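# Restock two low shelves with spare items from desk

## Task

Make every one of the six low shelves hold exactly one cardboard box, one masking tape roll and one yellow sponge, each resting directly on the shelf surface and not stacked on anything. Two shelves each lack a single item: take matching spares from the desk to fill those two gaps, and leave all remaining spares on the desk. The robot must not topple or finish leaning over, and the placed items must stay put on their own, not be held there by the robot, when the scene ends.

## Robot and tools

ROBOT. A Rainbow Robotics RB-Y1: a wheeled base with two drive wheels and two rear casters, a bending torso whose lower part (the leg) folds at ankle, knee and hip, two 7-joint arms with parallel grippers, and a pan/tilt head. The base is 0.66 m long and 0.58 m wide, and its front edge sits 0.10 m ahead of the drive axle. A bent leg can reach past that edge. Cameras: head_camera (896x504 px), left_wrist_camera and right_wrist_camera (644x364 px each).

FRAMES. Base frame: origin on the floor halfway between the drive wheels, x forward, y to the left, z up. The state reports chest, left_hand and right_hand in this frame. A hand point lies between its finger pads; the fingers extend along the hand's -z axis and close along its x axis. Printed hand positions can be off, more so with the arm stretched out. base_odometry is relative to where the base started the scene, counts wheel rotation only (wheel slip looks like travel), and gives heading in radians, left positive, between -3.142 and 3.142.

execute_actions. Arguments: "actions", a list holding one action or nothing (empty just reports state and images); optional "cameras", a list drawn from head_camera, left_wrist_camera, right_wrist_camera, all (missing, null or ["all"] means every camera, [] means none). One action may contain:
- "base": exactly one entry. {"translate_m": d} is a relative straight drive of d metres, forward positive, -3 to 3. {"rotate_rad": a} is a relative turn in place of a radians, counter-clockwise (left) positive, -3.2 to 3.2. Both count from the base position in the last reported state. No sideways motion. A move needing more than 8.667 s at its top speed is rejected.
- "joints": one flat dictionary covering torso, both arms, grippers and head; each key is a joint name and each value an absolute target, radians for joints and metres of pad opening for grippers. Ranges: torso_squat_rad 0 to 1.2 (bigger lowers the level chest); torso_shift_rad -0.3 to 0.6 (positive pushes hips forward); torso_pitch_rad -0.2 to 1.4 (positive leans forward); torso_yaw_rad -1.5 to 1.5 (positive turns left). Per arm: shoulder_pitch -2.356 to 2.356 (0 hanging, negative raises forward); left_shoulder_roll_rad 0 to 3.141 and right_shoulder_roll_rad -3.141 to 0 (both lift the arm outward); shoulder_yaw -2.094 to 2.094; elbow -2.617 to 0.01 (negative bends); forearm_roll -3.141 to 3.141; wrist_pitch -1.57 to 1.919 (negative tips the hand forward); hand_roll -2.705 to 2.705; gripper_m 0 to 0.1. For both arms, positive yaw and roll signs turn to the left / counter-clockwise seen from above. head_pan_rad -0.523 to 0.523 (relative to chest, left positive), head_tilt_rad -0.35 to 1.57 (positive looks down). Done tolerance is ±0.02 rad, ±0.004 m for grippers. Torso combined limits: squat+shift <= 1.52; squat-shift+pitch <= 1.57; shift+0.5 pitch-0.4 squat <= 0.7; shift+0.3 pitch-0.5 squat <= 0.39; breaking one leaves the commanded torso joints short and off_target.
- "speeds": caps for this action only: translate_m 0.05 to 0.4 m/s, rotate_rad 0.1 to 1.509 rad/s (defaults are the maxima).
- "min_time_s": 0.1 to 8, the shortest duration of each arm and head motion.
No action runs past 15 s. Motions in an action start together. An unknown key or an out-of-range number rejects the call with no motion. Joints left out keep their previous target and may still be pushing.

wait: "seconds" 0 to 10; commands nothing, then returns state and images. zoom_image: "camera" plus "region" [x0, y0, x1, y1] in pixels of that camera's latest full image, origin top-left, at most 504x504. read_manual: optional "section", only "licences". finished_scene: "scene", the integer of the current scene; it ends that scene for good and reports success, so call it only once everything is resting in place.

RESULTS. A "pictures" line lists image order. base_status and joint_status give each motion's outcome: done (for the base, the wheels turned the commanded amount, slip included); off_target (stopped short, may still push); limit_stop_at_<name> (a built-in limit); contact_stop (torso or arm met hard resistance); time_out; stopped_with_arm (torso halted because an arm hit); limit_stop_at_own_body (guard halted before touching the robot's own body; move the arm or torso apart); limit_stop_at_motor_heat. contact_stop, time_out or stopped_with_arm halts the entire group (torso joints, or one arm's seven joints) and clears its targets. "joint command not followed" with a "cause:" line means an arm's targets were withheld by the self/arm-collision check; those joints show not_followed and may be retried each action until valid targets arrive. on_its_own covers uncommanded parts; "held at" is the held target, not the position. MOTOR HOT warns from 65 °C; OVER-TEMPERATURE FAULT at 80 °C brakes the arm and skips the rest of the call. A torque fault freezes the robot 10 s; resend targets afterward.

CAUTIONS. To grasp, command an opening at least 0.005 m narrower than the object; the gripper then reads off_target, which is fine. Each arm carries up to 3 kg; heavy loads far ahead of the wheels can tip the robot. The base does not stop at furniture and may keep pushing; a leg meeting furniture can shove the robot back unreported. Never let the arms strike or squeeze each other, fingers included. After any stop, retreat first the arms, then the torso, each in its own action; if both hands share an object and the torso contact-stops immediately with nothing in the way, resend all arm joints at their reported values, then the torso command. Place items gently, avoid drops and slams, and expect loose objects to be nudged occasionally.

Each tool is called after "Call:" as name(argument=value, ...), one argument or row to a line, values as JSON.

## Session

Call:
execute_actions(
  actions=[],
  cameras=["head_camera"],
)

Call:
execute_actions(
  actions=[
    {"base":{"rotate_rad":1.05}},
  ],
  cameras=["head_camera"],
)

Call:
execute_actions(
  actions=[
    {"base":{"rotate_rad":1.05}},
  ],
  cameras=["head_camera"],
)

Call:
execute_actions(
  actions=[
    {"base":{"rotate_rad":1.05}},
  ],
  cameras=["head_camera"],
)

Call:
execute_actions(
  actions=[
    {"base":{"rotate_rad":1.05}},
  ],
  cameras=["head_camera"],
)

Call:
execute_actions(
  actions=[
    {"base":{"rotate_rad":1.05}},
  ],
  cameras=["head_camera"],
)

Scene clock: 0.00 s.
base_odometry: x=+0.000 y=+0.000 heading=+0.000 (m, m, rad; odometry frame)
base_status: not commanded
joint_positions: torso_squat_rad=+0.350 torso_shift_rad=+0.000 torso_pitch_rad=+0.001 torso_yaw_rad=+0.000 left_shoulder_pitch_rad=-0.027 left_shoulder_roll_rad=+0.039 left_shoulder_yaw_rad=+0.022 left_elbow_rad=-0.190 left_forearm_roll_rad=+0.027 left_wrist_pitch_rad=+0.023 left_hand_roll_rad=+0.021 left_gripper_m=+0.100 right_shoulder_pitch_rad=-0.011 right_shoulder_roll_rad=-0.002 right_shoulder_yaw_rad=+0.027 right_elbow_rad=-0.163 right_forearm_roll_rad=-0.019 right_wrist_pitch_rad=-0.014 right_hand_roll_rad=-0.021 right_gripper_m=+0.100 head_pan_rad=+0.001 head_tilt_rad=+0.401
joint_status: not commanded
chest: x=-0.2275 y=-0.0005 z=+1.2475 quat_wxyz=(+1.000, +0.000, +0.001, +0.000) (m; base frame)
left_hand: x=-0.1216 y=+0.2502 z=+0.5700 quat_wxyz=(+0.995, +0.017, -0.096, +0.029) (m; base frame)
right_hand: x=-0.1375 y=-0.2192 z=+0.5676 quat_wxyz=(+0.996, +0.002, -0.093, -0.004) (m; base frame)
pictures: head_camera
camera_calibration (this result's frames):
head_camera: T_world_to_cam=[[-0.0171048, -0.999562, -0.0241582, 0.0369834], [-0.355002, 0.0286589, -0.934426, 1.33444], [0.934709, -0.00740693, -0.355337, 0.642622], [0, 0, 0, 1]] pos_world=[-0.126301, 0.0034834, 1.47618]
Images, in order (width x height): head_camera 896x504.

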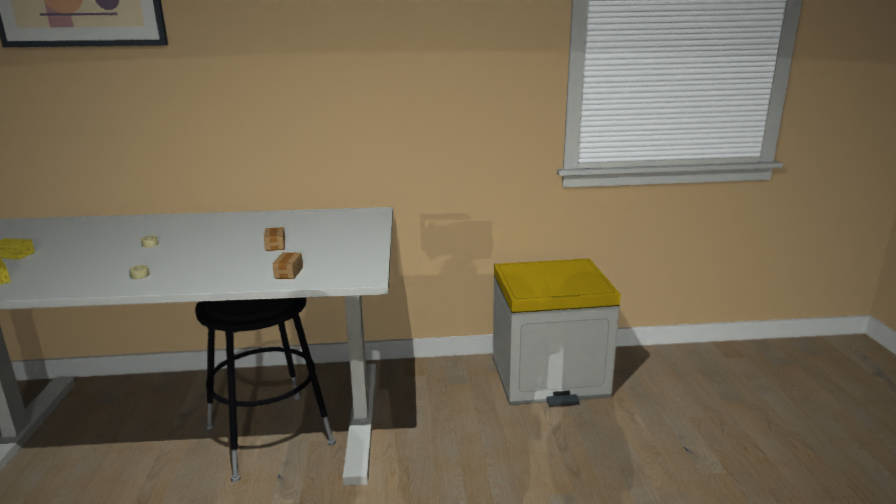

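Scene clock: 3.37 s.
base_odometry: x=+0.000 y=+0.000 heading=+1.049 (m, m, rad; odometry frame)
base_status: done
joint_positions: torso_squat_rad=+0.350 torso_shift_rad=+0.000 torso_pitch_rad=+0.001 torso_yaw_rad=+0.000 left_shoulder_pitch_rad=-0.027 left_shoulder_roll_rad=+0.039 left_shoulder_yaw_rad=+0.022 left_elbow_rad=-0.190 left_forearm_roll_rad=+0.027 left_wrist_pitch_rad=+0.023 left_hand_roll_rad=+0.021 left_gripper_m=+0.100 right_shoulder_pitch_rad=-0.011 right_shoulder_roll_rad=-0.002 right_shoulder_yaw_rad=+0.027 right_elbow_rad=-0.163 right_forearm_roll_rad=-0.019 right_wrist_pitch_rad=-0.014 right_hand_roll_rad=-0.021 right_gripper_m=+0.100 head_pan_rad=+0.001 head_tilt_rad=+0.401
joint_status: not commanded
chest: x=-0.2275 y=-0.0005 z=+1.2475 quat_wxyz=(+1.000, +0.000, +0.001, +0.000) (m; base frame)
left_hand: x=-0.1216 y=+0.2502 z=+0.5700 quat_wxyz=(+0.995, +0.017, -0.096, +0.029) (m; base frame)
right_hand: x=-0.1375 y=-0.2193 z=+0.5676 quat_wxyz=(+0.996, +0.002, -0.093, -0.004) (m; base frame)
pictures: head_camera
camera_calibration (this result's frames):
head_camera: T_world_to_cam=[[-0.0171047, -0.999562, -0.0241536, 0.0369718], [-0.355003, 0.0286545, -0.934426, 1.33444], [0.934709, -0.00740845, -0.355337, 0.642622], [0, 0, 0, 1]] pos_world=[-0.126301, 0.00347854, 1.47618]
Images, in order (width x height): head_camera 896x504.

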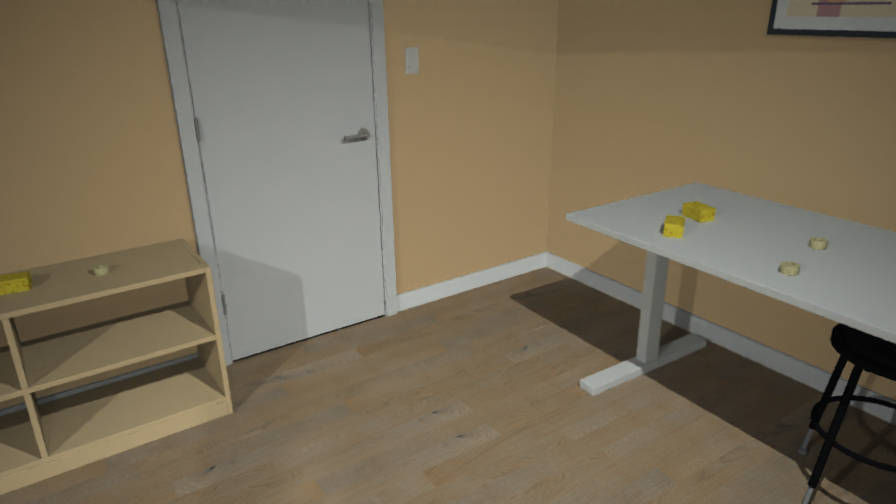

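Scene clock: 6.73 s.
base_odometry: x=+0.000 y=+0.000 heading=+2.098 (m, m, rad; odometry frame)
base_status: done
joint_positions: torso_squat_rad=+0.350 torso_shift_rad=+0.000 torso_pitch_rad=+0.001 torso_yaw_rad=+0.000 left_shoulder_pitch_rad=-0.027 left_shoulder_roll_rad=+0.039 left_shoulder_yaw_rad=+0.022 left_elbow_rad=-0.190 left_forearm_roll_rad=+0.027 left_wrist_pitch_rad=+0.023 left_hand_roll_rad=+0.021 left_gripper_m=+0.100 right_shoulder_pitch_rad=-0.011 right_shoulder_roll_rad=-0.002 right_shoulder_yaw_rad=+0.027 right_elbow_rad=-0.163 right_forearm_roll_rad=-0.019 right_wrist_pitch_rad=-0.014 right_hand_roll_rad=-0.021 right_gripper_m=+0.100 head_pan_rad=+0.001 head_tilt_rad=+0.401
joint_status: not commanded
chest: x=-0.2275 y=-0.0005 z=+1.2475 quat_wxyz=(+1.000, +0.000, +0.001, +0.000) (m; base frame)
left_hand: x=-0.1216 y=+0.2502 z=+0.5700 quat_wxyz=(+0.995, +0.017, -0.096, +0.029) (m; base frame)
right_hand: x=-0.1375 y=-0.2193 z=+0.5676 quat_wxyz=(+0.996, +0.002, -0.093, -0.004) (m; base frame)
pictures: head_camera
camera_calibration (this result's frames):
head_camera: T_world_to_cam=[[-0.0171048, -0.999562, -0.0241439, 0.0369631], [-0.355003, 0.0286455, -0.934426, 1.33445], [0.934709, -0.00741202, -0.355337, 0.642622], [0, 0, 0, 1]] pos_world=[-0.126301, 0.00348411, 1.47618]
Images, in order (width x height): head_camera 896x504.

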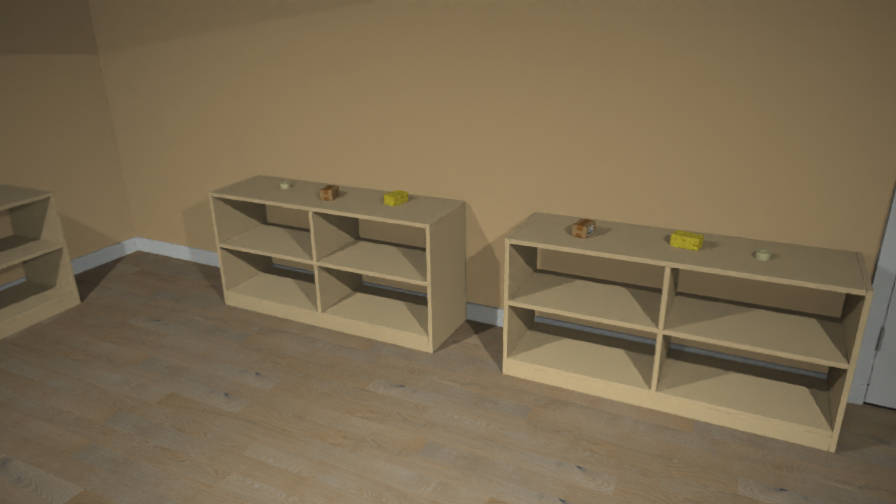

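Scene clock: 10.10 s.
base_odometry: x=+0.000 y=+0.000 heading=-3.136 (m, m, rad; odometry frame)
base_status: done
joint_positions: torso_squat_rad=+0.350 torso_shift_rad=+0.000 torso_pitch_rad=+0.001 torso_yaw_rad=+0.000 left_shoulder_pitch_rad=-0.027 left_shoulder_roll_rad=+0.039 left_shoulder_yaw_rad=+0.022 left_elbow_rad=-0.190 left_forearm_roll_rad=+0.027 left_wrist_pitch_rad=+0.023 left_hand_roll_rad=+0.021 left_gripper_m=+0.100 right_shoulder_pitch_rad=-0.011 right_shoulder_roll_rad=-0.002 right_shoulder_yaw_rad=+0.027 right_elbow_rad=-0.163 right_forearm_roll_rad=-0.019 right_wrist_pitch_rad=-0.014 right_hand_roll_rad=-0.021 right_gripper_m=+0.100 head_pan_rad=+0.001 head_tilt_rad=+0.401
joint_status: not commanded
chest: x=-0.2275 y=-0.0005 z=+1.2475 quat_wxyz=(+1.000, +0.000, +0.001, +0.000) (m; base frame)
left_hand: x=-0.1216 y=+0.2502 z=+0.5700 quat_wxyz=(+0.995, +0.017, -0.096, +0.029) (m; base frame)
right_hand: x=-0.1375 y=-0.2193 z=+0.5676 quat_wxyz=(+0.996, +0.002, -0.093, -0.004) (m; base frame)
pictures: head_camera
camera_calibration (this result's frames):
head_camera: T_world_to_cam=[[-0.0171045, -0.999562, -0.0241419, 0.0369612], [-0.355003, 0.0286435, -0.934426, 1.33445], [0.934709, -0.00741248, -0.355337, 0.642622], [0, 0, 0, 1]] pos_world=[-0.126301, 0.00348523, 1.47618]
Images, in order (width x height): head_camera 896x504.

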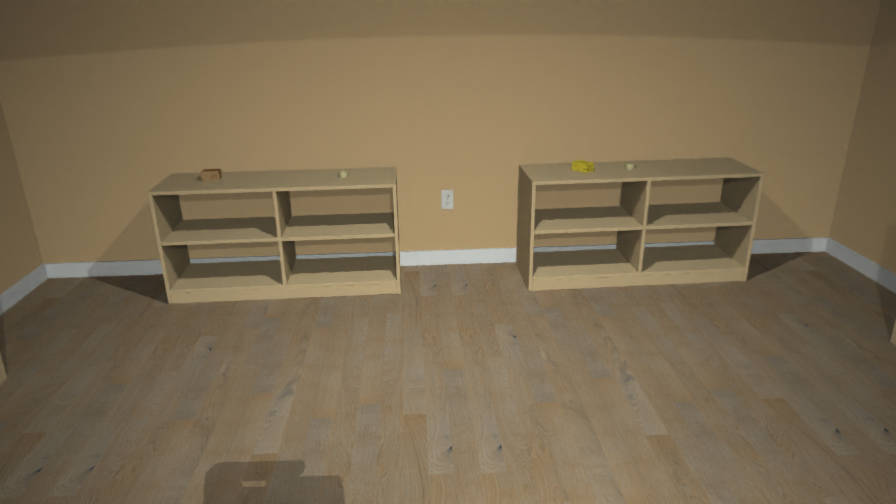

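Scene clock: 13.47 s.
base_odometry: x=+0.000 y=+0.000 heading=-2.086 (m, m, rad; odometry frame)
base_status: done
joint_positions: torso_squat_rad=+0.350 torso_shift_rad=+0.000 torso_pitch_rad=+0.001 torso_yaw_rad=+0.000 left_shoulder_pitch_rad=-0.027 left_shoulder_roll_rad=+0.039 left_shoulder_yaw_rad=+0.022 left_elbow_rad=-0.190 left_forearm_roll_rad=+0.027 left_wrist_pitch_rad=+0.023 left_hand_roll_rad=+0.021 left_gripper_m=+0.100 right_shoulder_pitch_rad=-0.011 right_shoulder_roll_rad=-0.002 right_shoulder_yaw_rad=+0.027 right_elbow_rad=-0.163 right_forearm_roll_rad=-0.019 right_wrist_pitch_rad=-0.014 right_hand_roll_rad=-0.021 right_gripper_m=+0.100 head_pan_rad=+0.001 head_tilt_rad=+0.401
joint_status: not commanded
chest: x=-0.2275 y=-0.0005 z=+1.2475 quat_wxyz=(+1.000, +0.000, +0.001, +0.000) (m; base frame)
left_hand: x=-0.1216 y=+0.2502 z=+0.5700 quat_wxyz=(+0.995, +0.017, -0.096, +0.029) (m; base frame)
right_hand: x=-0.1375 y=-0.2193 z=+0.5676 quat_wxyz=(+0.996, +0.002, -0.093, -0.004) (m; base frame)
pictures: head_camera
camera_calibration (this result's frames):
head_camera: T_world_to_cam=[[-0.0171047, -0.999562, -0.0241414, 0.0369606], [-0.355002, 0.0286431, -0.934426, 1.33445], [0.934709, -0.00741288, -0.355337, 0.642622], [0, 0, 0, 1]] pos_world=[-0.126301, 0.00348539, 1.47618]
Images, in order (width x height): head_camera 896x504.

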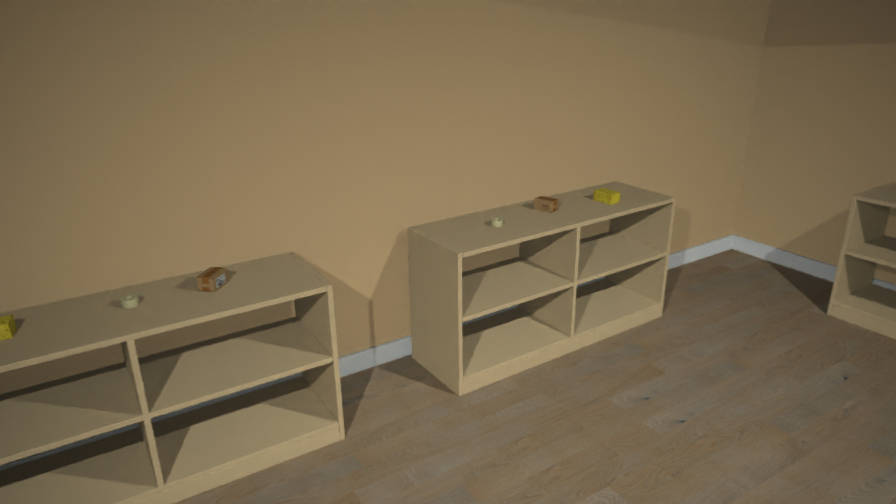

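Scene clock: 16.83 s.
base_odometry: x=+0.000 y=+0.000 heading=-1.037 (m, m, rad; odometry frame)
base_status: done
joint_positions: torso_squat_rad=+0.350 torso_shift_rad=+0.000 torso_pitch_rad=+0.001 torso_yaw_rad=+0.000 left_shoulder_pitch_rad=-0.027 left_shoulder_roll_rad=+0.039 left_shoulder_yaw_rad=+0.022 left_elbow_rad=-0.190 left_forearm_roll_rad=+0.027 left_wrist_pitch_rad=+0.023 left_hand_roll_rad=+0.021 left_gripper_m=+0.100 right_shoulder_pitch_rad=-0.011 right_shoulder_roll_rad=-0.002 right_shoulder_yaw_rad=+0.027 right_elbow_rad=-0.163 right_forearm_roll_rad=-0.019 right_wrist_pitch_rad=-0.014 right_hand_roll_rad=-0.021 right_gripper_m=+0.100 head_pan_rad=+0.001 head_tilt_rad=+0.401
joint_status: not commanded
chest: x=-0.2275 y=-0.0005 z=+1.2475 quat_wxyz=(+1.000, +0.000, +0.001, +0.000) (m; base frame)
left_hand: x=-0.1216 y=+0.2502 z=+0.5700 quat_wxyz=(+0.995, +0.017, -0.096, +0.029) (m; base frame)
right_hand: x=-0.1375 y=-0.2193 z=+0.5676 quat_wxyz=(+0.996, +0.002, -0.093, -0.004) (m; base frame)
pictures: head_camera
camera_calibration (this result's frames):
head_camera: T_world_to_cam=[[-0.0171048, -0.999562, -0.024141, 0.0369603], [-0.355003, 0.0286428, -0.934426, 1.33445], [0.934709, -0.00741309, -0.355337, 0.642622], [0, 0, 0, 1]] pos_world=[-0.126301, 0.00348577, 1.47618]
Images, in order (width x height): head_camera 896x504.

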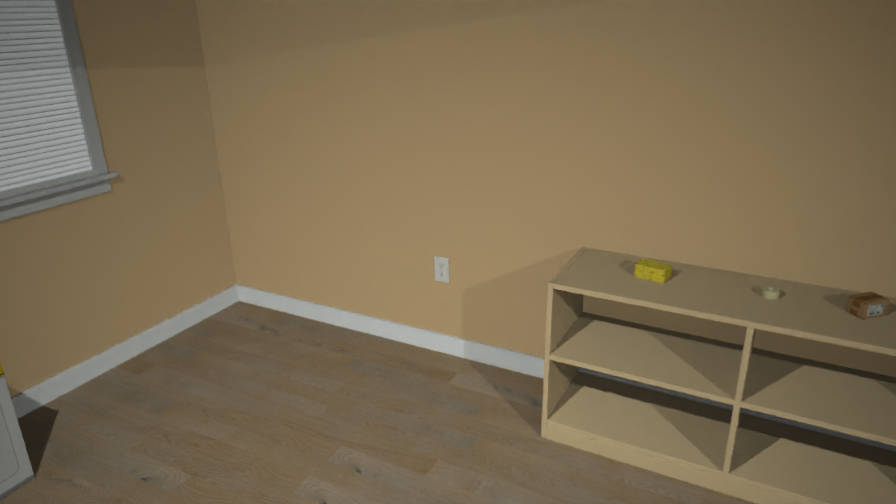

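Call:
execute_actions(
  actions=[
    {"base":{"rotate_rad":1.358},"joints":{"torso_shift_rad":0.2,"torso_pitch_rad":0.33,"torso_squat_rad":0.0,"head_tilt_rad":0.6,"right_shoulder_pitch_rad":-0.9,"right_elbow_rad":-0.9,"right_wrist_pitch_rad":1.07,"right_shoulder_roll_rad":0,"right_shoulder_yaw_rad":0,"right_forearm_roll_rad":0.02,"right_hand_roll_rad":-1.3,"left_shoulder_pitch_rad":-0.3,"left_shoulder_roll_rad":0.3}},
  ],
  cameras=[],
)

Call:
execute_actions(
  actions=[
    {"base":{"translate_m":1.1}},
  ],
  cameras=["head_camera","right_wrist_camera"],
)

Scene clock: 30.63 s.
base_odometry: x=+0.000 y=+0.000 heading=+0.320 (m, m, rad; odometry frame)
base_status: done
joint_positions: torso_squat_rad=+0.000 torso_shift_rad=+0.200 torso_pitch_rad=+0.330 torso_yaw_rad=+0.000 left_shoulder_pitch_rad=-0.300 left_shoulder_roll_rad=+0.300 left_shoulder_yaw_rad=+0.022 left_elbow_rad=-0.191 left_forearm_roll_rad=+0.027 left_wrist_pitch_rad=+0.023 left_hand_roll_rad=+0.021 left_gripper_m=+0.100 right_shoulder_pitch_rad=-0.901 right_shoulder_roll_rad=+0.000 right_shoulder_yaw_rad=+0.000 right_elbow_rad=-0.900 right_forearm_roll_rad=+0.020 right_wrist_pitch_rad=+1.070 right_hand_roll_rad=-1.300 right_gripper_m=+0.100 head_pan_rad=+0.001 head_tilt_rad=+0.600
joint_status: all done
chest: x=+0.0114 y=-0.0006 z=+1.2593 quat_wxyz=(+0.986, +0.000, +0.164, +0.000) (m; base frame)
left_hand: x=+0.1118 y=+0.4260 z=+0.6017 quat_wxyz=(+0.988, +0.135, -0.072, -0.030) (m; base frame)
right_hand: x=+0.5121 y=-0.0940 z=+0.8248 quat_wxyz=(+0.866, +0.108, -0.138, -0.468) (m; base frame)
pictures: none
No camera images: the call's "cameras" was empty. Leave "cameras" out to get every camera's image.

Scene clock: 34.93 s.
base_odometry: x=+1.044 y=+0.346 heading=+0.320 (m, m, rad; odometry frame)
base_status: done
joint_positions: torso_squat_rad=+0.000 torso_shift_rad=+0.200 torso_pitch_rad=+0.330 torso_yaw_rad=+0.000 left_shoulder_pitch_rad=-0.300 left_shoulder_roll_rad=+0.300 left_shoulder_yaw_rad=+0.022 left_elbow_rad=-0.191 left_forearm_roll_rad=+0.027 left_wrist_pitch_rad=+0.023 left_hand_roll_rad=+0.021 left_gripper_m=+0.100 right_shoulder_pitch_rad=-0.900 right_shoulder_roll_rad=+0.000 right_shoulder_yaw_rad=+0.000 right_elbow_rad=-0.900 right_forearm_roll_rad=+0.020 right_wrist_pitch_rad=+1.070 right_hand_roll_rad=-1.300 right_gripper_m=+0.100 head_pan_rad=+0.001 head_tilt_rad=+0.600
joint_status: not commanded
chest: x=+0.0113 y=-0.0006 z=+1.2593 quat_wxyz=(+0.986, +0.000, +0.164, +0.000) (m; base frame)
left_hand: x=+0.1116 y=+0.4260 z=+0.6017 quat_wxyz=(+0.988, +0.135, -0.071, -0.030) (m; base frame)
right_hand: x=+0.5119 y=-0.0941 z=+0.8247 quat_wxyz=(+0.866, +0.108, -0.138, -0.468) (m; base frame)
pictures: head_camera, right_wrist_camera
camera_calibration (this result's frames):
head_camera: T_world_to_cam=[[-0.026648, -0.999571, -0.0121878, 0.025636], [-0.777679, 0.02839, -0.62802, 1.03535], [0.628096, -0.0072573, -0.778102, 0.997135], [0, 0, 0, 1]] pos_world=[0.179557, 0.00346791, 1.42641]
right_wrist_camera: T_world_to_cam=[[-0.54217, 0.83409, -0.101713, 0.439969], [0.404277, 0.365052, 0.838628, -0.827241], [0.736622, 0.413559, -0.535123, 0.190006], [0, 0, 0, 1]] pos_world=[0.43301, -0.143566, 0.840174]
Images, in order (width x height): head_camera 896x504, right_wrist_camera 644x364.

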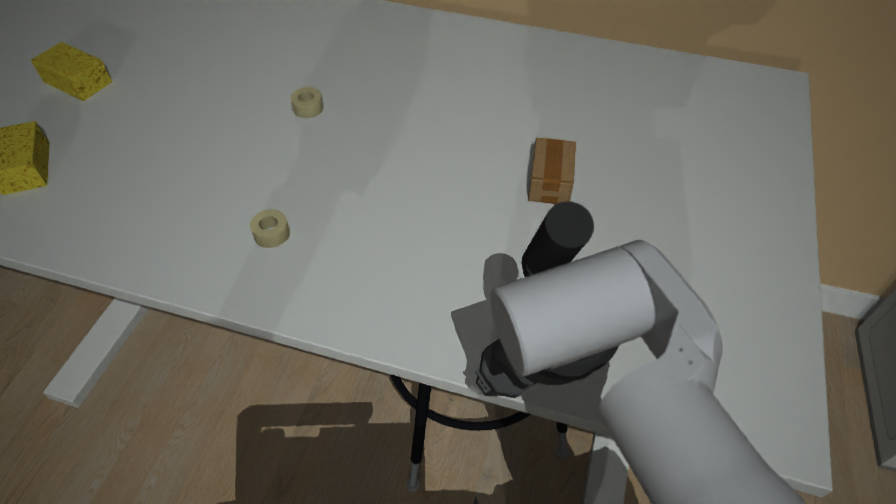

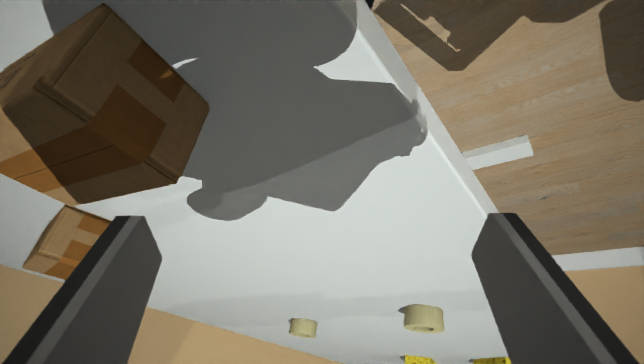

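Box hidden; move arm aside to look.

Call:
execute_actions(
  actions=[
    {"joints":{"right_shoulder_roll_rad":-0.6}},
  ],
  cameras=["head_camera"],
)

Scene clock: 39.27 s.
base_odometry: x=+1.044 y=+0.346 heading=+0.320 (m, m, rad; odometry frame)
base_status: not commanded
joint_positions: torso_squat_rad=+0.000 torso_shift_rad=+0.200 torso_pitch_rad=+0.330 torso_yaw_rad=+0.000 left_shoulder_pitch_rad=-0.300 left_shoulder_roll_rad=+0.300 left_shoulder_yaw_rad=+0.022 left_elbow_rad=-0.191 left_forearm_roll_rad=+0.027 left_wrist_pitch_rad=+0.023 left_hand_roll_rad=+0.021 left_gripper_m=+0.100 right_shoulder_pitch_rad=-0.900 right_shoulder_roll_rad=-0.600 right_shoulder_yaw_rad=+0.000 right_elbow_rad=-0.900 right_forearm_roll_rad=+0.020 right_wrist_pitch_rad=+1.070 right_hand_roll_rad=-1.300 right_gripper_m=+0.100 head_pan_rad=+0.001 head_tilt_rad=+0.600
joint_status: all done
chest: x=+0.0113 y=-0.0005 z=+1.2593 quat_wxyz=(+0.986, +0.000, +0.164, +0.000) (m; base frame)
left_hand: x=+0.1115 y=+0.4260 z=+0.6017 quat_wxyz=(+0.988, +0.135, -0.071, -0.030) (m; base frame)
right_hand: x=+0.5666 y=-0.4790 z=+0.9417 quat_wxyz=(+0.774, -0.091, -0.330, -0.532) (m; base frame)
pictures: head_camera
camera_calibration (this result's frames):
head_camera: T_world_to_cam=[[-0.0266556, -0.999571, -0.0121135, 0.0255912], [-0.777677, 0.0283492, -0.628025, 1.03535], [0.628099, -0.00731998, -0.778099, 0.997134], [0, 0, 0, 1]] pos_world=[0.179553, 0.00352779, 1.42641]
Images, in order (width x height): head_camera 896x504.

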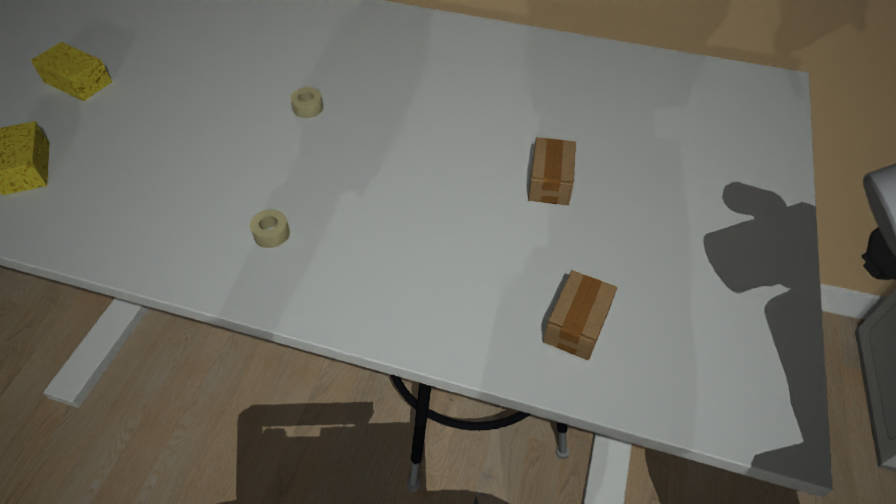

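Call:
execute_actions(
  actions=[
    {"base":{"rotate_rad":-0.12},"joints":{"right_shoulder_roll_rad":0,"right_shoulder_pitch_rad":-1.0,"right_wrist_pitch_rad":1.5,"right_hand_roll_rad":-2.1}},
  ],
  cameras=["right_wrist_camera"],
)

Scene clock: 49.40 s.
base_odometry: x=+1.044 y=+0.346 heading=+0.201 (m, m, rad; odometry frame)
base_status: done
joint_positions: torso_squat_rad=+0.000 torso_shift_rad=+0.200 torso_pitch_rad=+0.330 torso_yaw_rad=+0.000 left_shoulder_pitch_rad=-0.300 left_shoulder_roll_rad=+0.300 left_shoulder_yaw_rad=+0.022 left_elbow_rad=-0.191 left_forearm_roll_rad=+0.027 left_wrist_pitch_rad=+0.023 left_hand_roll_rad=+0.021 left_gripper_m=+0.100 right_shoulder_pitch_rad=-1.000 right_shoulder_roll_rad=+0.000 right_shoulder_yaw_rad=+0.000 right_elbow_rad=-0.900 right_forearm_roll_rad=+0.020 right_wrist_pitch_rad=+1.500 right_hand_roll_rad=-2.100 right_gripper_m=+0.100 head_pan_rad=+0.001 head_tilt_rad=+0.600
joint_status: all done
chest: x=+0.0113 y=-0.0005 z=+1.2593 quat_wxyz=(+0.986, +0.000, +0.164, +0.000) (m; base frame)
left_hand: x=+0.1115 y=+0.4260 z=+0.6017 quat_wxyz=(+0.988, +0.135, -0.071, -0.030) (m; base frame)
right_hand: x=+0.4628 y=-0.1048 z=+0.8507 quat_wxyz=(+0.632, -0.006, -0.033, -0.774) (m; base frame)
pictures: right_wrist_camera
camera_calibration (this result's frames):
right_wrist_camera: T_world_to_cam=[[0.192576, 0.981213, -0.0116643, 0.023687], [0.737109, -0.1368, 0.661782, -0.881408], [0.647753, -0.136041, -0.749606, 0.410559], [0, 0, 0, 1]] pos_world=[0.379191, -0.0879659, 0.891334]
Images, in order (width x height): right_wrist_camera 644x364.

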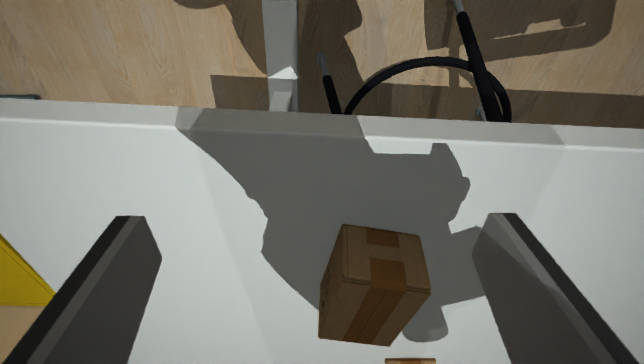

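Call:
execute_actions(
  actions=[
    {"base":{"translate_m":0.19},"joints":{"torso_yaw_rad":0.03,"torso_squat_rad":0.25}},
  ],
  cameras=["right_wrist_camera"],
)

Scene clock: 56.50 s.
base_odometry: x=+1.231 y=+0.384 heading=+0.201 (m, m, rad; odometry frame)
base_status: done
joint_positions: torso_squat_rad=+0.250 torso_shift_rad=+0.200 torso_pitch_rad=+0.330 torso_yaw_rad=+0.030 left_shoulder_pitch_rad=-0.300 left_shoulder_roll_rad=+0.300 left_shoulder_yaw_rad=+0.022 left_elbow_rad=-0.191 left_forearm_roll_rad=+0.027 left_wrist_pitch_rad=+0.023 left_hand_roll_rad=+0.021 left_gripper_m=+0.100 right_shoulder_pitch_rad=-1.000 right_shoulder_roll_rad=+0.000 right_shoulder_yaw_rad=+0.000 right_elbow_rad=-0.900 right_forearm_roll_rad=+0.020 right_wrist_pitch_rad=+1.500 right_hand_roll_rad=-2.100 right_gripper_m=+0.100 head_pan_rad=+0.001 head_tilt_rad=+0.600
joint_status: all done
chest: x=+0.0070 y=-0.0005 z=+1.2380 quat_wxyz=(+0.986, +0.003, +0.164, +0.015) (m; base frame)
left_hand: x=+0.0951 y=+0.4349 z=+0.5845 quat_wxyz=(+0.987, +0.141, -0.069, -0.017) (m; base frame)
right_hand: x=+0.4612 y=-0.0881 z=+0.8285 quat_wxyz=(+0.643, -0.003, -0.029, -0.765) (m; base frame)
pictures: right_wrist_camera
camera_calibration (this result's frames):
right_wrist_camera: T_world_to_cam=[[0.165003, 0.98629, -0.00224224, 0.0127774], [0.740726, -0.122419, 0.66056, -0.862653], [0.651229, -0.110656, -0.75077, 0.398765], [0, 0, 0, 1]] pos_world=[0.377193, -0.0740821, 0.869243]
Images, in order (width x height): right_wrist_camera 644x364.

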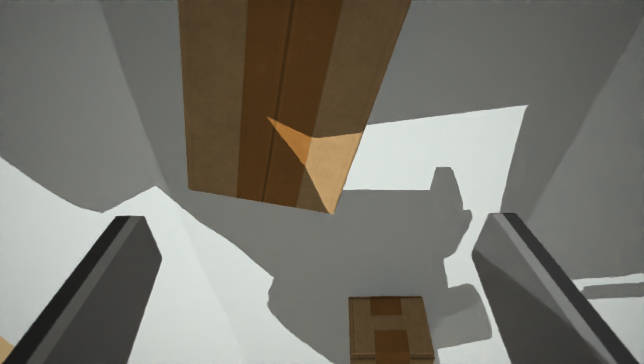

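Call:
execute_actions(
  actions=[
    {"base":{"translate_m":-0.03},"joints":{"torso_yaw_rad":0.005,"right_hand_roll_rad":-2.25}},
  ],
  cameras=[],
)

Call:
execute_actions(
  actions=[
    {"joints":{"torso_squat_rad":0.5}},
  ],
  cameras=["right_wrist_camera"],
)

Scene clock: 63.63 s.
base_odometry: x=+1.201 y=+0.378 heading=+0.201 (m, m, rad; odometry frame)
base_status: done
joint_positions: torso_squat_rad=+0.250 torso_shift_rad=+0.200 torso_pitch_rad=+0.330 torso_yaw_rad=+0.005 left_shoulder_pitch_rad=-0.300 left_shoulder_roll_rad=+0.300 left_shoulder_yaw_rad=+0.022 left_elbow_rad=-0.191 left_forearm_roll_rad=+0.027 left_wrist_pitch_rad=+0.023 left_hand_roll_rad=+0.021 left_gripper_m=+0.100 right_shoulder_pitch_rad=-1.000 right_shoulder_roll_rad=+0.000 right_shoulder_yaw_rad=+0.000 right_elbow_rad=-0.900 right_forearm_roll_rad=+0.020 right_wrist_pitch_rad=+1.500 right_hand_roll_rad=-2.250 right_gripper_m=+0.100 head_pan_rad=+0.001 head_tilt_rad=+0.600
joint_status: all done
chest: x=+0.0069 y=-0.0005 z=+1.2380 quat_wxyz=(+0.986, +0.001, +0.164, +0.002) (m; base frame)
left_hand: x=+0.1053 y=+0.4274 z=+0.5810 quat_wxyz=(+0.988, +0.136, -0.071, -0.028) (m; base frame)
right_hand: x=+0.4590 y=-0.1022 z=+0.8293 quat_wxyz=(+0.574, -0.003, -0.033, -0.818) (m; base frame)
pictures: none
No camera images: the call's "cameras" was empty. Leave "cameras" out to get every camera's image.

Scene clock: 65.30 s.
base_odometry: x=+1.201 y=+0.378 heading=+0.201 (m, m, rad; odometry frame)
base_status: not commanded
joint_positions: torso_squat_rad=+0.500 torso_shift_rad=+0.200 torso_pitch_rad=+0.330 torso_yaw_rad=+0.005 left_shoulder_pitch_rad=-0.300 left_shoulder_roll_rad=+0.300 left_shoulder_yaw_rad=+0.022 left_elbow_rad=-0.191 left_forearm_roll_rad=+0.027 left_wrist_pitch_rad=+0.023 left_hand_roll_rad=+0.021 left_gripper_m=+0.100 right_shoulder_pitch_rad=-1.000 right_shoulder_roll_rad=+0.000 right_shoulder_yaw_rad=+0.000 right_elbow_rad=-0.900 right_forearm_roll_rad=+0.020 right_wrist_pitch_rad=+1.500 right_hand_roll_rad=-2.250 right_gripper_m=+0.100 head_pan_rad=+0.001 head_tilt_rad=+0.600
joint_status: all done
chest: x=-0.0058 y=-0.0005 z=+1.1753 quat_wxyz=(+0.986, +0.001, +0.164, +0.002) (m; base frame)
left_hand: x=+0.0926 y=+0.4274 z=+0.5184 quat_wxyz=(+0.988, +0.136, -0.071, -0.028) (m; base frame)
right_hand: x=+0.4463 y=-0.1022 z=+0.7667 quat_wxyz=(+0.574, -0.003, -0.033, -0.818) (m; base frame)
pictures: right_wrist_camera
camera_calibration (this result's frames):
right_wrist_camera: T_world_to_cam=[[0.332717, 0.943021, -0.00334186, -0.0494512], [0.703329, -0.245785, 0.667021, -0.813376], [0.628193, -0.22428, -0.745031, 0.354813], [0, 0, 0, 1]] pos_world=[0.365633, -0.0737049, 0.806721]
Images, in order (width x height): right_wrist_camera 644x364.

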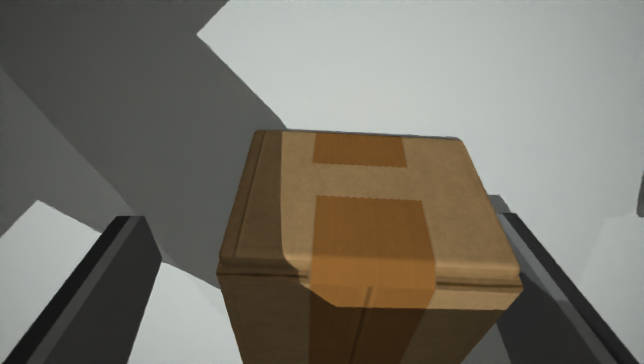

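Call:
execute_actions(
  actions=[
    {"joints":{"right_gripper_m":0.035}},
  ],
  cameras=[],
)

Call:
execute_actions(
  actions=[
    {"joints":{"torso_squat_rad":0.0,"torso_yaw_rad":0}},
  ],
  cameras=[],
)

Call:
execute_actions(
  actions=[
    {"base":{"translate_m":-0.6}},
  ],
  cameras=[],
)

Call:
execute_actions(
  actions=[
    {"base":{"rotate_rad":0.96},"joints":{"right_shoulder_roll_rad":-0.6,"right_shoulder_pitch_rad":-0.4}},
  ],
  cameras=[],
)

Call:
execute_actions(
  actions=[
    {"base":{"translate_m":0.98}},
  ],
  cameras=[],
)

Call:
execute_actions(
  actions=[
    {"base":{"rotate_rad":-1.06}},
  ],
  cameras=["head_camera"],
)

Scene clock: 79.30 s.
base_odometry: x=+1.201 y=+0.378 heading=+0.201 (m, m, rad; odometry frame)
base_status: not commanded
joint_positions: torso_squat_rad=+0.500 torso_shift_rad=+0.200 torso_pitch_rad=+0.330 torso_yaw_rad=+0.005 left_shoulder_pitch_rad=-0.300 left_shoulder_roll_rad=+0.300 left_shoulder_yaw_rad=+0.022 left_elbow_rad=-0.191 left_forearm_roll_rad=+0.027 left_wrist_pitch_rad=+0.023 left_hand_roll_rad=+0.021 left_gripper_m=+0.100 right_shoulder_pitch_rad=-1.000 right_shoulder_roll_rad=+0.000 right_shoulder_yaw_rad=+0.000 right_elbow_rad=-0.900 right_forearm_roll_rad=+0.020 right_wrist_pitch_rad=+1.500 right_hand_roll_rad=-2.250 right_gripper_m=+0.061 head_pan_rad=+0.001 head_tilt_rad=+0.600
joint_status: right_gripper_m off_target (ended at +0.061, target +0.035)
chest: x=-0.0058 y=-0.0005 z=+1.1753 quat_wxyz=(+0.986, +0.001, +0.164, +0.002) (m; base frame)
left_hand: x=+0.0926 y=+0.4274 z=+0.5184 quat_wxyz=(+0.988, +0.136, -0.071, -0.028) (m; base frame)
right_hand: x=+0.4463 y=-0.1022 z=+0.7667 quat_wxyz=(+0.574, -0.003, -0.033, -0.818) (m; base frame)
pictures: none
No camera images: the call's "cameras" was empty. Leave "cameras" out to get every camera's image.

Scene clock: 81.87 s.
base_odometry: x=+1.201 y=+0.378 heading=+0.201 (m, m, rad; odometry frame)
base_status: not commanded
joint_positions: torso_squat_rad=+0.000 torso_shift_rad=+0.200 torso_pitch_rad=+0.330 torso_yaw_rad=+0.000 left_shoulder_pitch_rad=-0.300 left_shoulder_roll_rad=+0.300 left_shoulder_yaw_rad=+0.022 left_elbow_rad=-0.191 left_forearm_roll_rad=+0.027 left_wrist_pitch_rad=+0.023 left_hand_roll_rad=+0.021 left_gripper_m=+0.100 right_shoulder_pitch_rad=-1.000 right_shoulder_roll_rad=+0.000 right_shoulder_yaw_rad=+0.000 right_elbow_rad=-0.900 right_forearm_roll_rad=+0.020 right_wrist_pitch_rad=+1.500 right_hand_roll_rad=-2.250 right_gripper_m=+0.061 head_pan_rad=+0.001 head_tilt_rad=+0.600
joint_status: all done
chest: x=+0.0114 y=-0.0005 z=+1.2593 quat_wxyz=(+0.986, +0.000, +0.164, +0.000) (m; base frame)
left_hand: x=+0.1115 y=+0.4259 z=+0.6016 quat_wxyz=(+0.988, +0.135, -0.071, -0.030) (m; base frame)
right_hand: x=+0.4628 y=-0.1050 z=+0.8507 quat_wxyz=(+0.572, -0.004, -0.033, -0.819) (m; base frame)
pictures: none
No camera images: the call's "cameras" was empty. Leave "cameras" out to get every camera's image.

Scene clock: 84.93 s.
base_odometry: x=+0.613 y=+0.258 heading=+0.203 (m, m, rad; odometry frame)
base_status: done
joint_positions: torso_squat_rad=+0.000 torso_shift_rad=+0.200 torso_pitch_rad=+0.330 torso_yaw_rad=+0.000 left_shoulder_pitch_rad=-0.300 left_shoulder_roll_rad=+0.300 left_shoulder_yaw_rad=+0.022 left_elbow_rad=-0.191 left_forearm_roll_rad=+0.027 left_wrist_pitch_rad=+0.023 left_hand_roll_rad=+0.021 left_gripper_m=+0.100 right_shoulder_pitch_rad=-1.000 right_shoulder_roll_rad=+0.000 right_shoulder_yaw_rad=+0.000 right_elbow_rad=-0.900 right_forearm_roll_rad=+0.020 right_wrist_pitch_rad=+1.500 right_hand_roll_rad=-2.250 right_gripper_m=+0.061 head_pan_rad=+0.001 head_tilt_rad=+0.600
joint_status: not commanded
chest: x=+0.0113 y=-0.0005 z=+1.2593 quat_wxyz=(+0.986, +0.000, +0.164, +0.000) (m; base frame)
left_hand: x=+0.1116 y=+0.4259 z=+0.6017 quat_wxyz=(+0.988, +0.135, -0.071, -0.030) (m; base frame)
right_hand: x=+0.4628 y=-0.1050 z=+0.8508 quat_wxyz=(+0.572, -0.004, -0.033, -0.819) (m; base frame)
pictures: none
No camera images: the call's "cameras" was empty. Leave "cameras" out to get every camera's image.

Scene clock: 88.07 s.
base_odometry: x=+0.613 y=+0.258 heading=+1.162 (m, m, rad; odometry frame)
base_status: done
joint_positions: torso_squat_rad=+0.000 torso_shift_rad=+0.200 torso_pitch_rad=+0.330 torso_yaw_rad=+0.000 left_shoulder_pitch_rad=-0.300 left_shoulder_roll_rad=+0.300 left_shoulder_yaw_rad=+0.022 left_elbow_rad=-0.191 left_forearm_roll_rad=+0.027 left_wrist_pitch_rad=+0.023 left_hand_roll_rad=+0.021 left_gripper_m=+0.100 right_shoulder_pitch_rad=-0.400 right_shoulder_roll_rad=-0.600 right_shoulder_yaw_rad=+0.000 right_elbow_rad=-0.900 right_forearm_roll_rad=+0.020 right_wrist_pitch_rad=+1.500 right_hand_roll_rad=-2.250 right_gripper_m=+0.061 head_pan_rad=+0.001 head_tilt_rad=+0.600
joint_status: all done
chest: x=+0.0113 y=-0.0005 z=+1.2593 quat_wxyz=(+0.986, +0.000, +0.164, +0.000) (m; base frame)
left_hand: x=+0.1117 y=+0.4258 z=+0.6016 quat_wxyz=(+0.988, +0.135, -0.071, -0.030) (m; base frame)
right_hand: x=+0.1921 y=-0.5632 z=+0.7988 quat_wxyz=(+0.374, -0.347, -0.163, -0.844) (m; base frame)
pictures: none
No camera images: the call's "cameras" was empty. Leave "cameras" out to get every camera's image.

Scene clock: 92.07 s.
base_odometry: x=+1.003 y=+1.157 heading=+1.162 (m, m, rad; odometry frame)
base_status: done
joint_positions: torso_squat_rad=+0.000 torso_shift_rad=+0.200 torso_pitch_rad=+0.330 torso_yaw_rad=+0.000 left_shoulder_pitch_rad=-0.300 left_shoulder_roll_rad=+0.300 left_shoulder_yaw_rad=+0.022 left_elbow_rad=-0.191 left_forearm_roll_rad=+0.027 left_wrist_pitch_rad=+0.023 left_hand_roll_rad=+0.021 left_gripper_m=+0.100 right_shoulder_pitch_rad=-0.400 right_shoulder_roll_rad=-0.600 right_shoulder_yaw_rad=+0.000 right_elbow_rad=-0.900 right_forearm_roll_rad=+0.020 right_wrist_pitch_rad=+1.500 right_hand_roll_rad=-2.250 right_gripper_m=+0.061 head_pan_rad=+0.001 head_tilt_rad=+0.600
joint_status: not commanded
chest: x=+0.0113 y=-0.0005 z=+1.2593 quat_wxyz=(+0.986, +0.000, +0.164, +0.000) (m; base frame)
left_hand: x=+0.1116 y=+0.4258 z=+0.6016 quat_wxyz=(+0.988, +0.135, -0.071, -0.030) (m; base frame)
right_hand: x=+0.1922 y=-0.5632 z=+0.7987 quat_wxyz=(+0.374, -0.347, -0.163, -0.844) (m; base frame)
pictures: none
No camera images: the call's "cameras" was empty. Leave "cameras" out to get every camera's image.

Scene clock: 95.33 s.
base_odometry: x=+1.003 y=+1.157 heading=+0.102 (m, m, rad; odometry frame)
base_status: done
joint_positions: torso_squat_rad=+0.000 torso_shift_rad=+0.200 torso_pitch_rad=+0.330 torso_yaw_rad=+0.000 left_shoulder_pitch_rad=-0.300 left_shoulder_roll_rad=+0.300 left_shoulder_yaw_rad=+0.022 left_elbow_rad=-0.191 left_forearm_roll_rad=+0.027 left_wrist_pitch_rad=+0.023 left_hand_roll_rad=+0.021 left_gripper_m=+0.100 right_shoulder_pitch_rad=-0.400 right_shoulder_roll_rad=-0.600 right_shoulder_yaw_rad=+0.000 right_elbow_rad=-0.900 right_forearm_roll_rad=+0.020 right_wrist_pitch_rad=+1.500 right_hand_roll_rad=-2.250 right_gripper_m=+0.061 head_pan_rad=+0.001 head_tilt_rad=+0.600
joint_status: not commanded
chest: x=+0.0113 y=-0.0005 z=+1.2593 quat_wxyz=(+0.986, +0.000, +0.164, +0.000) (m; base frame)
left_hand: x=+0.1116 y=+0.4258 z=+0.6016 quat_wxyz=(+0.988, +0.135, -0.071, -0.030) (m; base frame)
right_hand: x=+0.1922 y=-0.5632 z=+0.7987 quat_wxyz=(+0.374, -0.347, -0.163, -0.844) (m; base frame)
pictures: head_camera
camera_calibration (this result's frames):
head_camera: T_world_to_cam=[[-0.0269295, -0.999565, -0.012045, 0.0254945], [-0.777718, 0.0285198, -0.627966, 1.0353], [0.628036, -0.00754322, -0.778147, 0.997167], [0, 0, 0, 1]] pos_world=[0.179602, 0.00347863, 1.42638]
Images, in order (width x height): head_camera 896x504.

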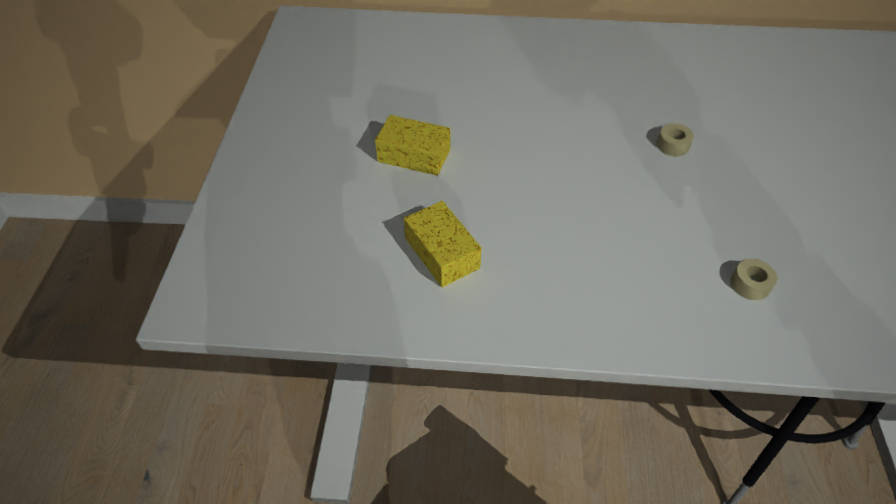

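Call:
execute_actions(
  actions=[
    {"base":{"rotate_rad":-0.146},"joints":{"left_shoulder_roll_rad":0,"left_shoulder_yaw_rad":0,"left_forearm_roll_rad":-0.02,"left_shoulder_pitch_rad":-1.0,"left_elbow_rad":-0.9,"left_wrist_pitch_rad":1.5,"left_hand_roll_rad":2.66}},
  ],
  cameras=[],
)

Call:
execute_actions(
  actions=[
    {"base":{"translate_m":0.26},"joints":{"torso_squat_rad":0.25}},
  ],
  cameras=["left_wrist_camera"],
)

Scene clock: 109.03 s.
base_odometry: x=+1.003 y=+1.157 heading=-0.043 (m, m, rad; odometry frame)
base_status: done
joint_positions: torso_squat_rad=+0.000 torso_shift_rad=+0.200 torso_pitch_rad=+0.330 torso_yaw_rad=+0.000 left_shoulder_pitch_rad=-1.000 left_shoulder_roll_rad=+0.000 left_shoulder_yaw_rad=+0.000 left_elbow_rad=-0.900 left_forearm_roll_rad=-0.020 left_wrist_pitch_rad=+1.500 left_hand_roll_rad=+2.660 left_gripper_m=+0.100 right_shoulder_pitch_rad=-0.400 right_shoulder_roll_rad=-0.600 right_shoulder_yaw_rad=+0.000 right_elbow_rad=-0.900 right_forearm_roll_rad=+0.020 right_wrist_pitch_rad=+1.500 right_hand_roll_rad=-2.250 right_gripper_m=+0.061 head_pan_rad=+0.001 head_tilt_rad=+0.600
joint_status: all done
chest: x=+0.0113 y=-0.0005 z=+1.2593 quat_wxyz=(+0.986, +0.000, +0.164, +0.000) (m; base frame)
left_hand: x=+0.4628 y=+0.1045 z=+0.8508 quat_wxyz=(+0.393, -0.003, -0.034, +0.919) (m; base frame)
right_hand: x=+0.1923 y=-0.5631 z=+0.7987 quat_wxyz=(+0.374, -0.347, -0.163, -0.844) (m; base frame)
pictures: none
No camera images: the call's "cameras" was empty. Leave "cameras" out to get every camera's image.

Scene clock: 111.20 s.
base_odometry: x=+1.262 y=+1.146 heading=-0.042 (m, m, rad; odometry frame)
base_status: done
joint_positions: torso_squat_rad=+0.250 torso_shift_rad=+0.200 torso_pitch_rad=+0.330 torso_yaw_rad=+0.000 left_shoulder_pitch_rad=-1.000 left_shoulder_roll_rad=+0.000 left_shoulder_yaw_rad=+0.000 left_elbow_rad=-0.900 left_forearm_roll_rad=-0.020 left_wrist_pitch_rad=+1.500 left_hand_roll_rad=+2.660 left_gripper_m=+0.100 right_shoulder_pitch_rad=-0.400 right_shoulder_roll_rad=-0.600 right_shoulder_yaw_rad=+0.000 right_elbow_rad=-0.900 right_forearm_roll_rad=+0.020 right_wrist_pitch_rad=+1.500 right_hand_roll_rad=-2.250 right_gripper_m=+0.061 head_pan_rad=+0.001 head_tilt_rad=+0.600
joint_status: all done
chest: x=+0.0070 y=-0.0005 z=+1.2380 quat_wxyz=(+0.986, +0.000, +0.164, +0.000) (m; base frame)
left_hand: x=+0.4584 y=+0.1045 z=+0.8294 quat_wxyz=(+0.393, -0.003, -0.034, +0.919) (m; base frame)
right_hand: x=+0.1879 y=-0.5631 z=+0.7774 quat_wxyz=(+0.374, -0.347, -0.163, -0.844) (m; base frame)
pictures: left_wrist_camera
camera_calibration (this result's frames):
left_wrist_camera: T_world_to_cam=[[-0.676582, 0.732506, 0.0753083, 0.167263], [0.594093, 0.482572, 0.643567, -0.818496], [0.435075, 0.480166, -0.761676, 0.467108], [0, 0, 0, 1]] pos_world=[0.396203, 0.0481724, 0.869946]
Images, in order (width x height): left_wrist_camera 644x364.

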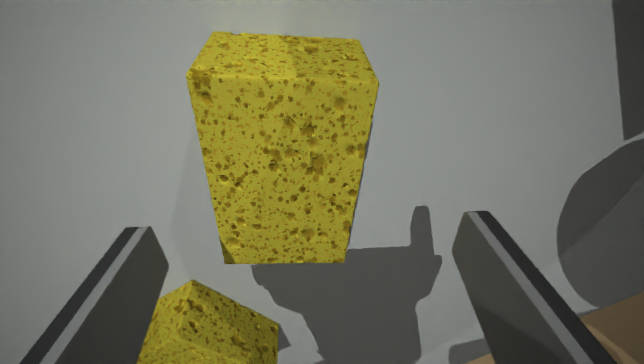

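Call:
execute_actions(
  actions=[
    {"base":{"translate_m":0.03}},
  ],
  cameras=[],
)

Call:
execute_actions(
  actions=[
    {"joints":{"torso_squat_rad":0.5}},
  ],
  cameras=["left_wrist_camera"],
)

Scene clock: 123.73 s.
base_odometry: x=+1.292 y=+1.145 heading=-0.042 (m, m, rad; odometry frame)
base_status: done
joint_positions: torso_squat_rad=+0.250 torso_shift_rad=+0.200 torso_pitch_rad=+0.330 torso_yaw_rad=+0.000 left_shoulder_pitch_rad=-1.000 left_shoulder_roll_rad=+0.000 left_shoulder_yaw_rad=+0.000 left_elbow_rad=-0.900 left_forearm_roll_rad=-0.020 left_wrist_pitch_rad=+1.500 left_hand_roll_rad=+2.660 left_gripper_m=+0.100 right_shoulder_pitch_rad=-0.400 right_shoulder_roll_rad=-0.600 right_shoulder_yaw_rad=+0.000 right_elbow_rad=-0.900 right_forearm_roll_rad=+0.020 right_wrist_pitch_rad=+1.500 right_hand_roll_rad=-2.250 right_gripper_m=+0.061 head_pan_rad=+0.001 head_tilt_rad=+0.600
joint_status: not commanded
chest: x=+0.0070 y=-0.0005 z=+1.2379 quat_wxyz=(+0.986, +0.000, +0.164, +0.000) (m; base frame)
left_hand: x=+0.4584 y=+0.1045 z=+0.8294 quat_wxyz=(+0.393, -0.003, -0.034, +0.919) (m; base frame)
right_hand: x=+0.1879 y=-0.5631 z=+0.7774 quat_wxyz=(+0.374, -0.347, -0.163, -0.844) (m; base frame)
pictures: none
No camera images: the call's "cameras" was empty. Leave "cameras" out to get every camera's image.

Scene clock: 125.40 s.
base_odometry: x=+1.292 y=+1.145 heading=-0.042 (m, m, rad; odometry frame)
base_status: not commanded
joint_positions: torso_squat_rad=+0.500 torso_shift_rad=+0.200 torso_pitch_rad=+0.330 torso_yaw_rad=+0.000 left_shoulder_pitch_rad=-1.000 left_shoulder_roll_rad=+0.000 left_shoulder_yaw_rad=+0.000 left_elbow_rad=-0.900 left_forearm_roll_rad=-0.020 left_wrist_pitch_rad=+1.500 left_hand_roll_rad=+2.660 left_gripper_m=+0.100 right_shoulder_pitch_rad=-0.400 right_shoulder_roll_rad=-0.600 right_shoulder_yaw_rad=+0.000 right_elbow_rad=-0.900 right_forearm_roll_rad=+0.020 right_wrist_pitch_rad=+1.500 right_hand_roll_rad=-2.250 right_gripper_m=+0.061 head_pan_rad=+0.001 head_tilt_rad=+0.600
joint_status: all done
chest: x=-0.0057 y=-0.0005 z=+1.1753 quat_wxyz=(+0.986, +0.000, +0.164, +0.000) (m; base frame)
left_hand: x=+0.4457 y=+0.1045 z=+0.7668 quat_wxyz=(+0.393, -0.003, -0.034, +0.919) (m; base frame)
right_hand: x=+0.1752 y=-0.5631 z=+0.7148 quat_wxyz=(+0.374, -0.347, -0.163, -0.844) (m; base frame)
pictures: left_wrist_camera
camera_calibration (this result's frames):
left_wrist_camera: T_world_to_cam=[[-0.676597, 0.732502, 0.0752219, 0.16342], [0.594006, 0.482574, 0.643645, -0.770711], [0.435171, 0.48017, -0.761619, 0.424871], [0, 0, 0, 1]] pos_world=[0.383485, 0.0482096, 0.807362]
Images, in order (width x height): left_wrist_camera 644x364.

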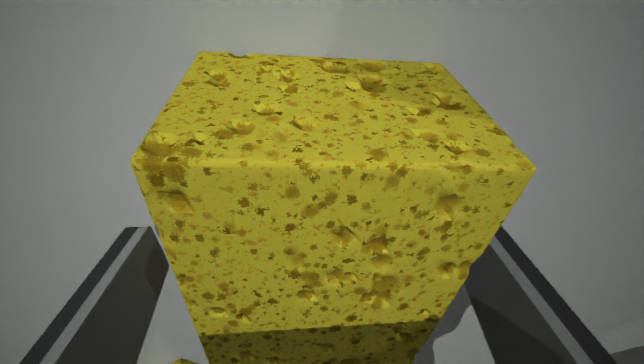

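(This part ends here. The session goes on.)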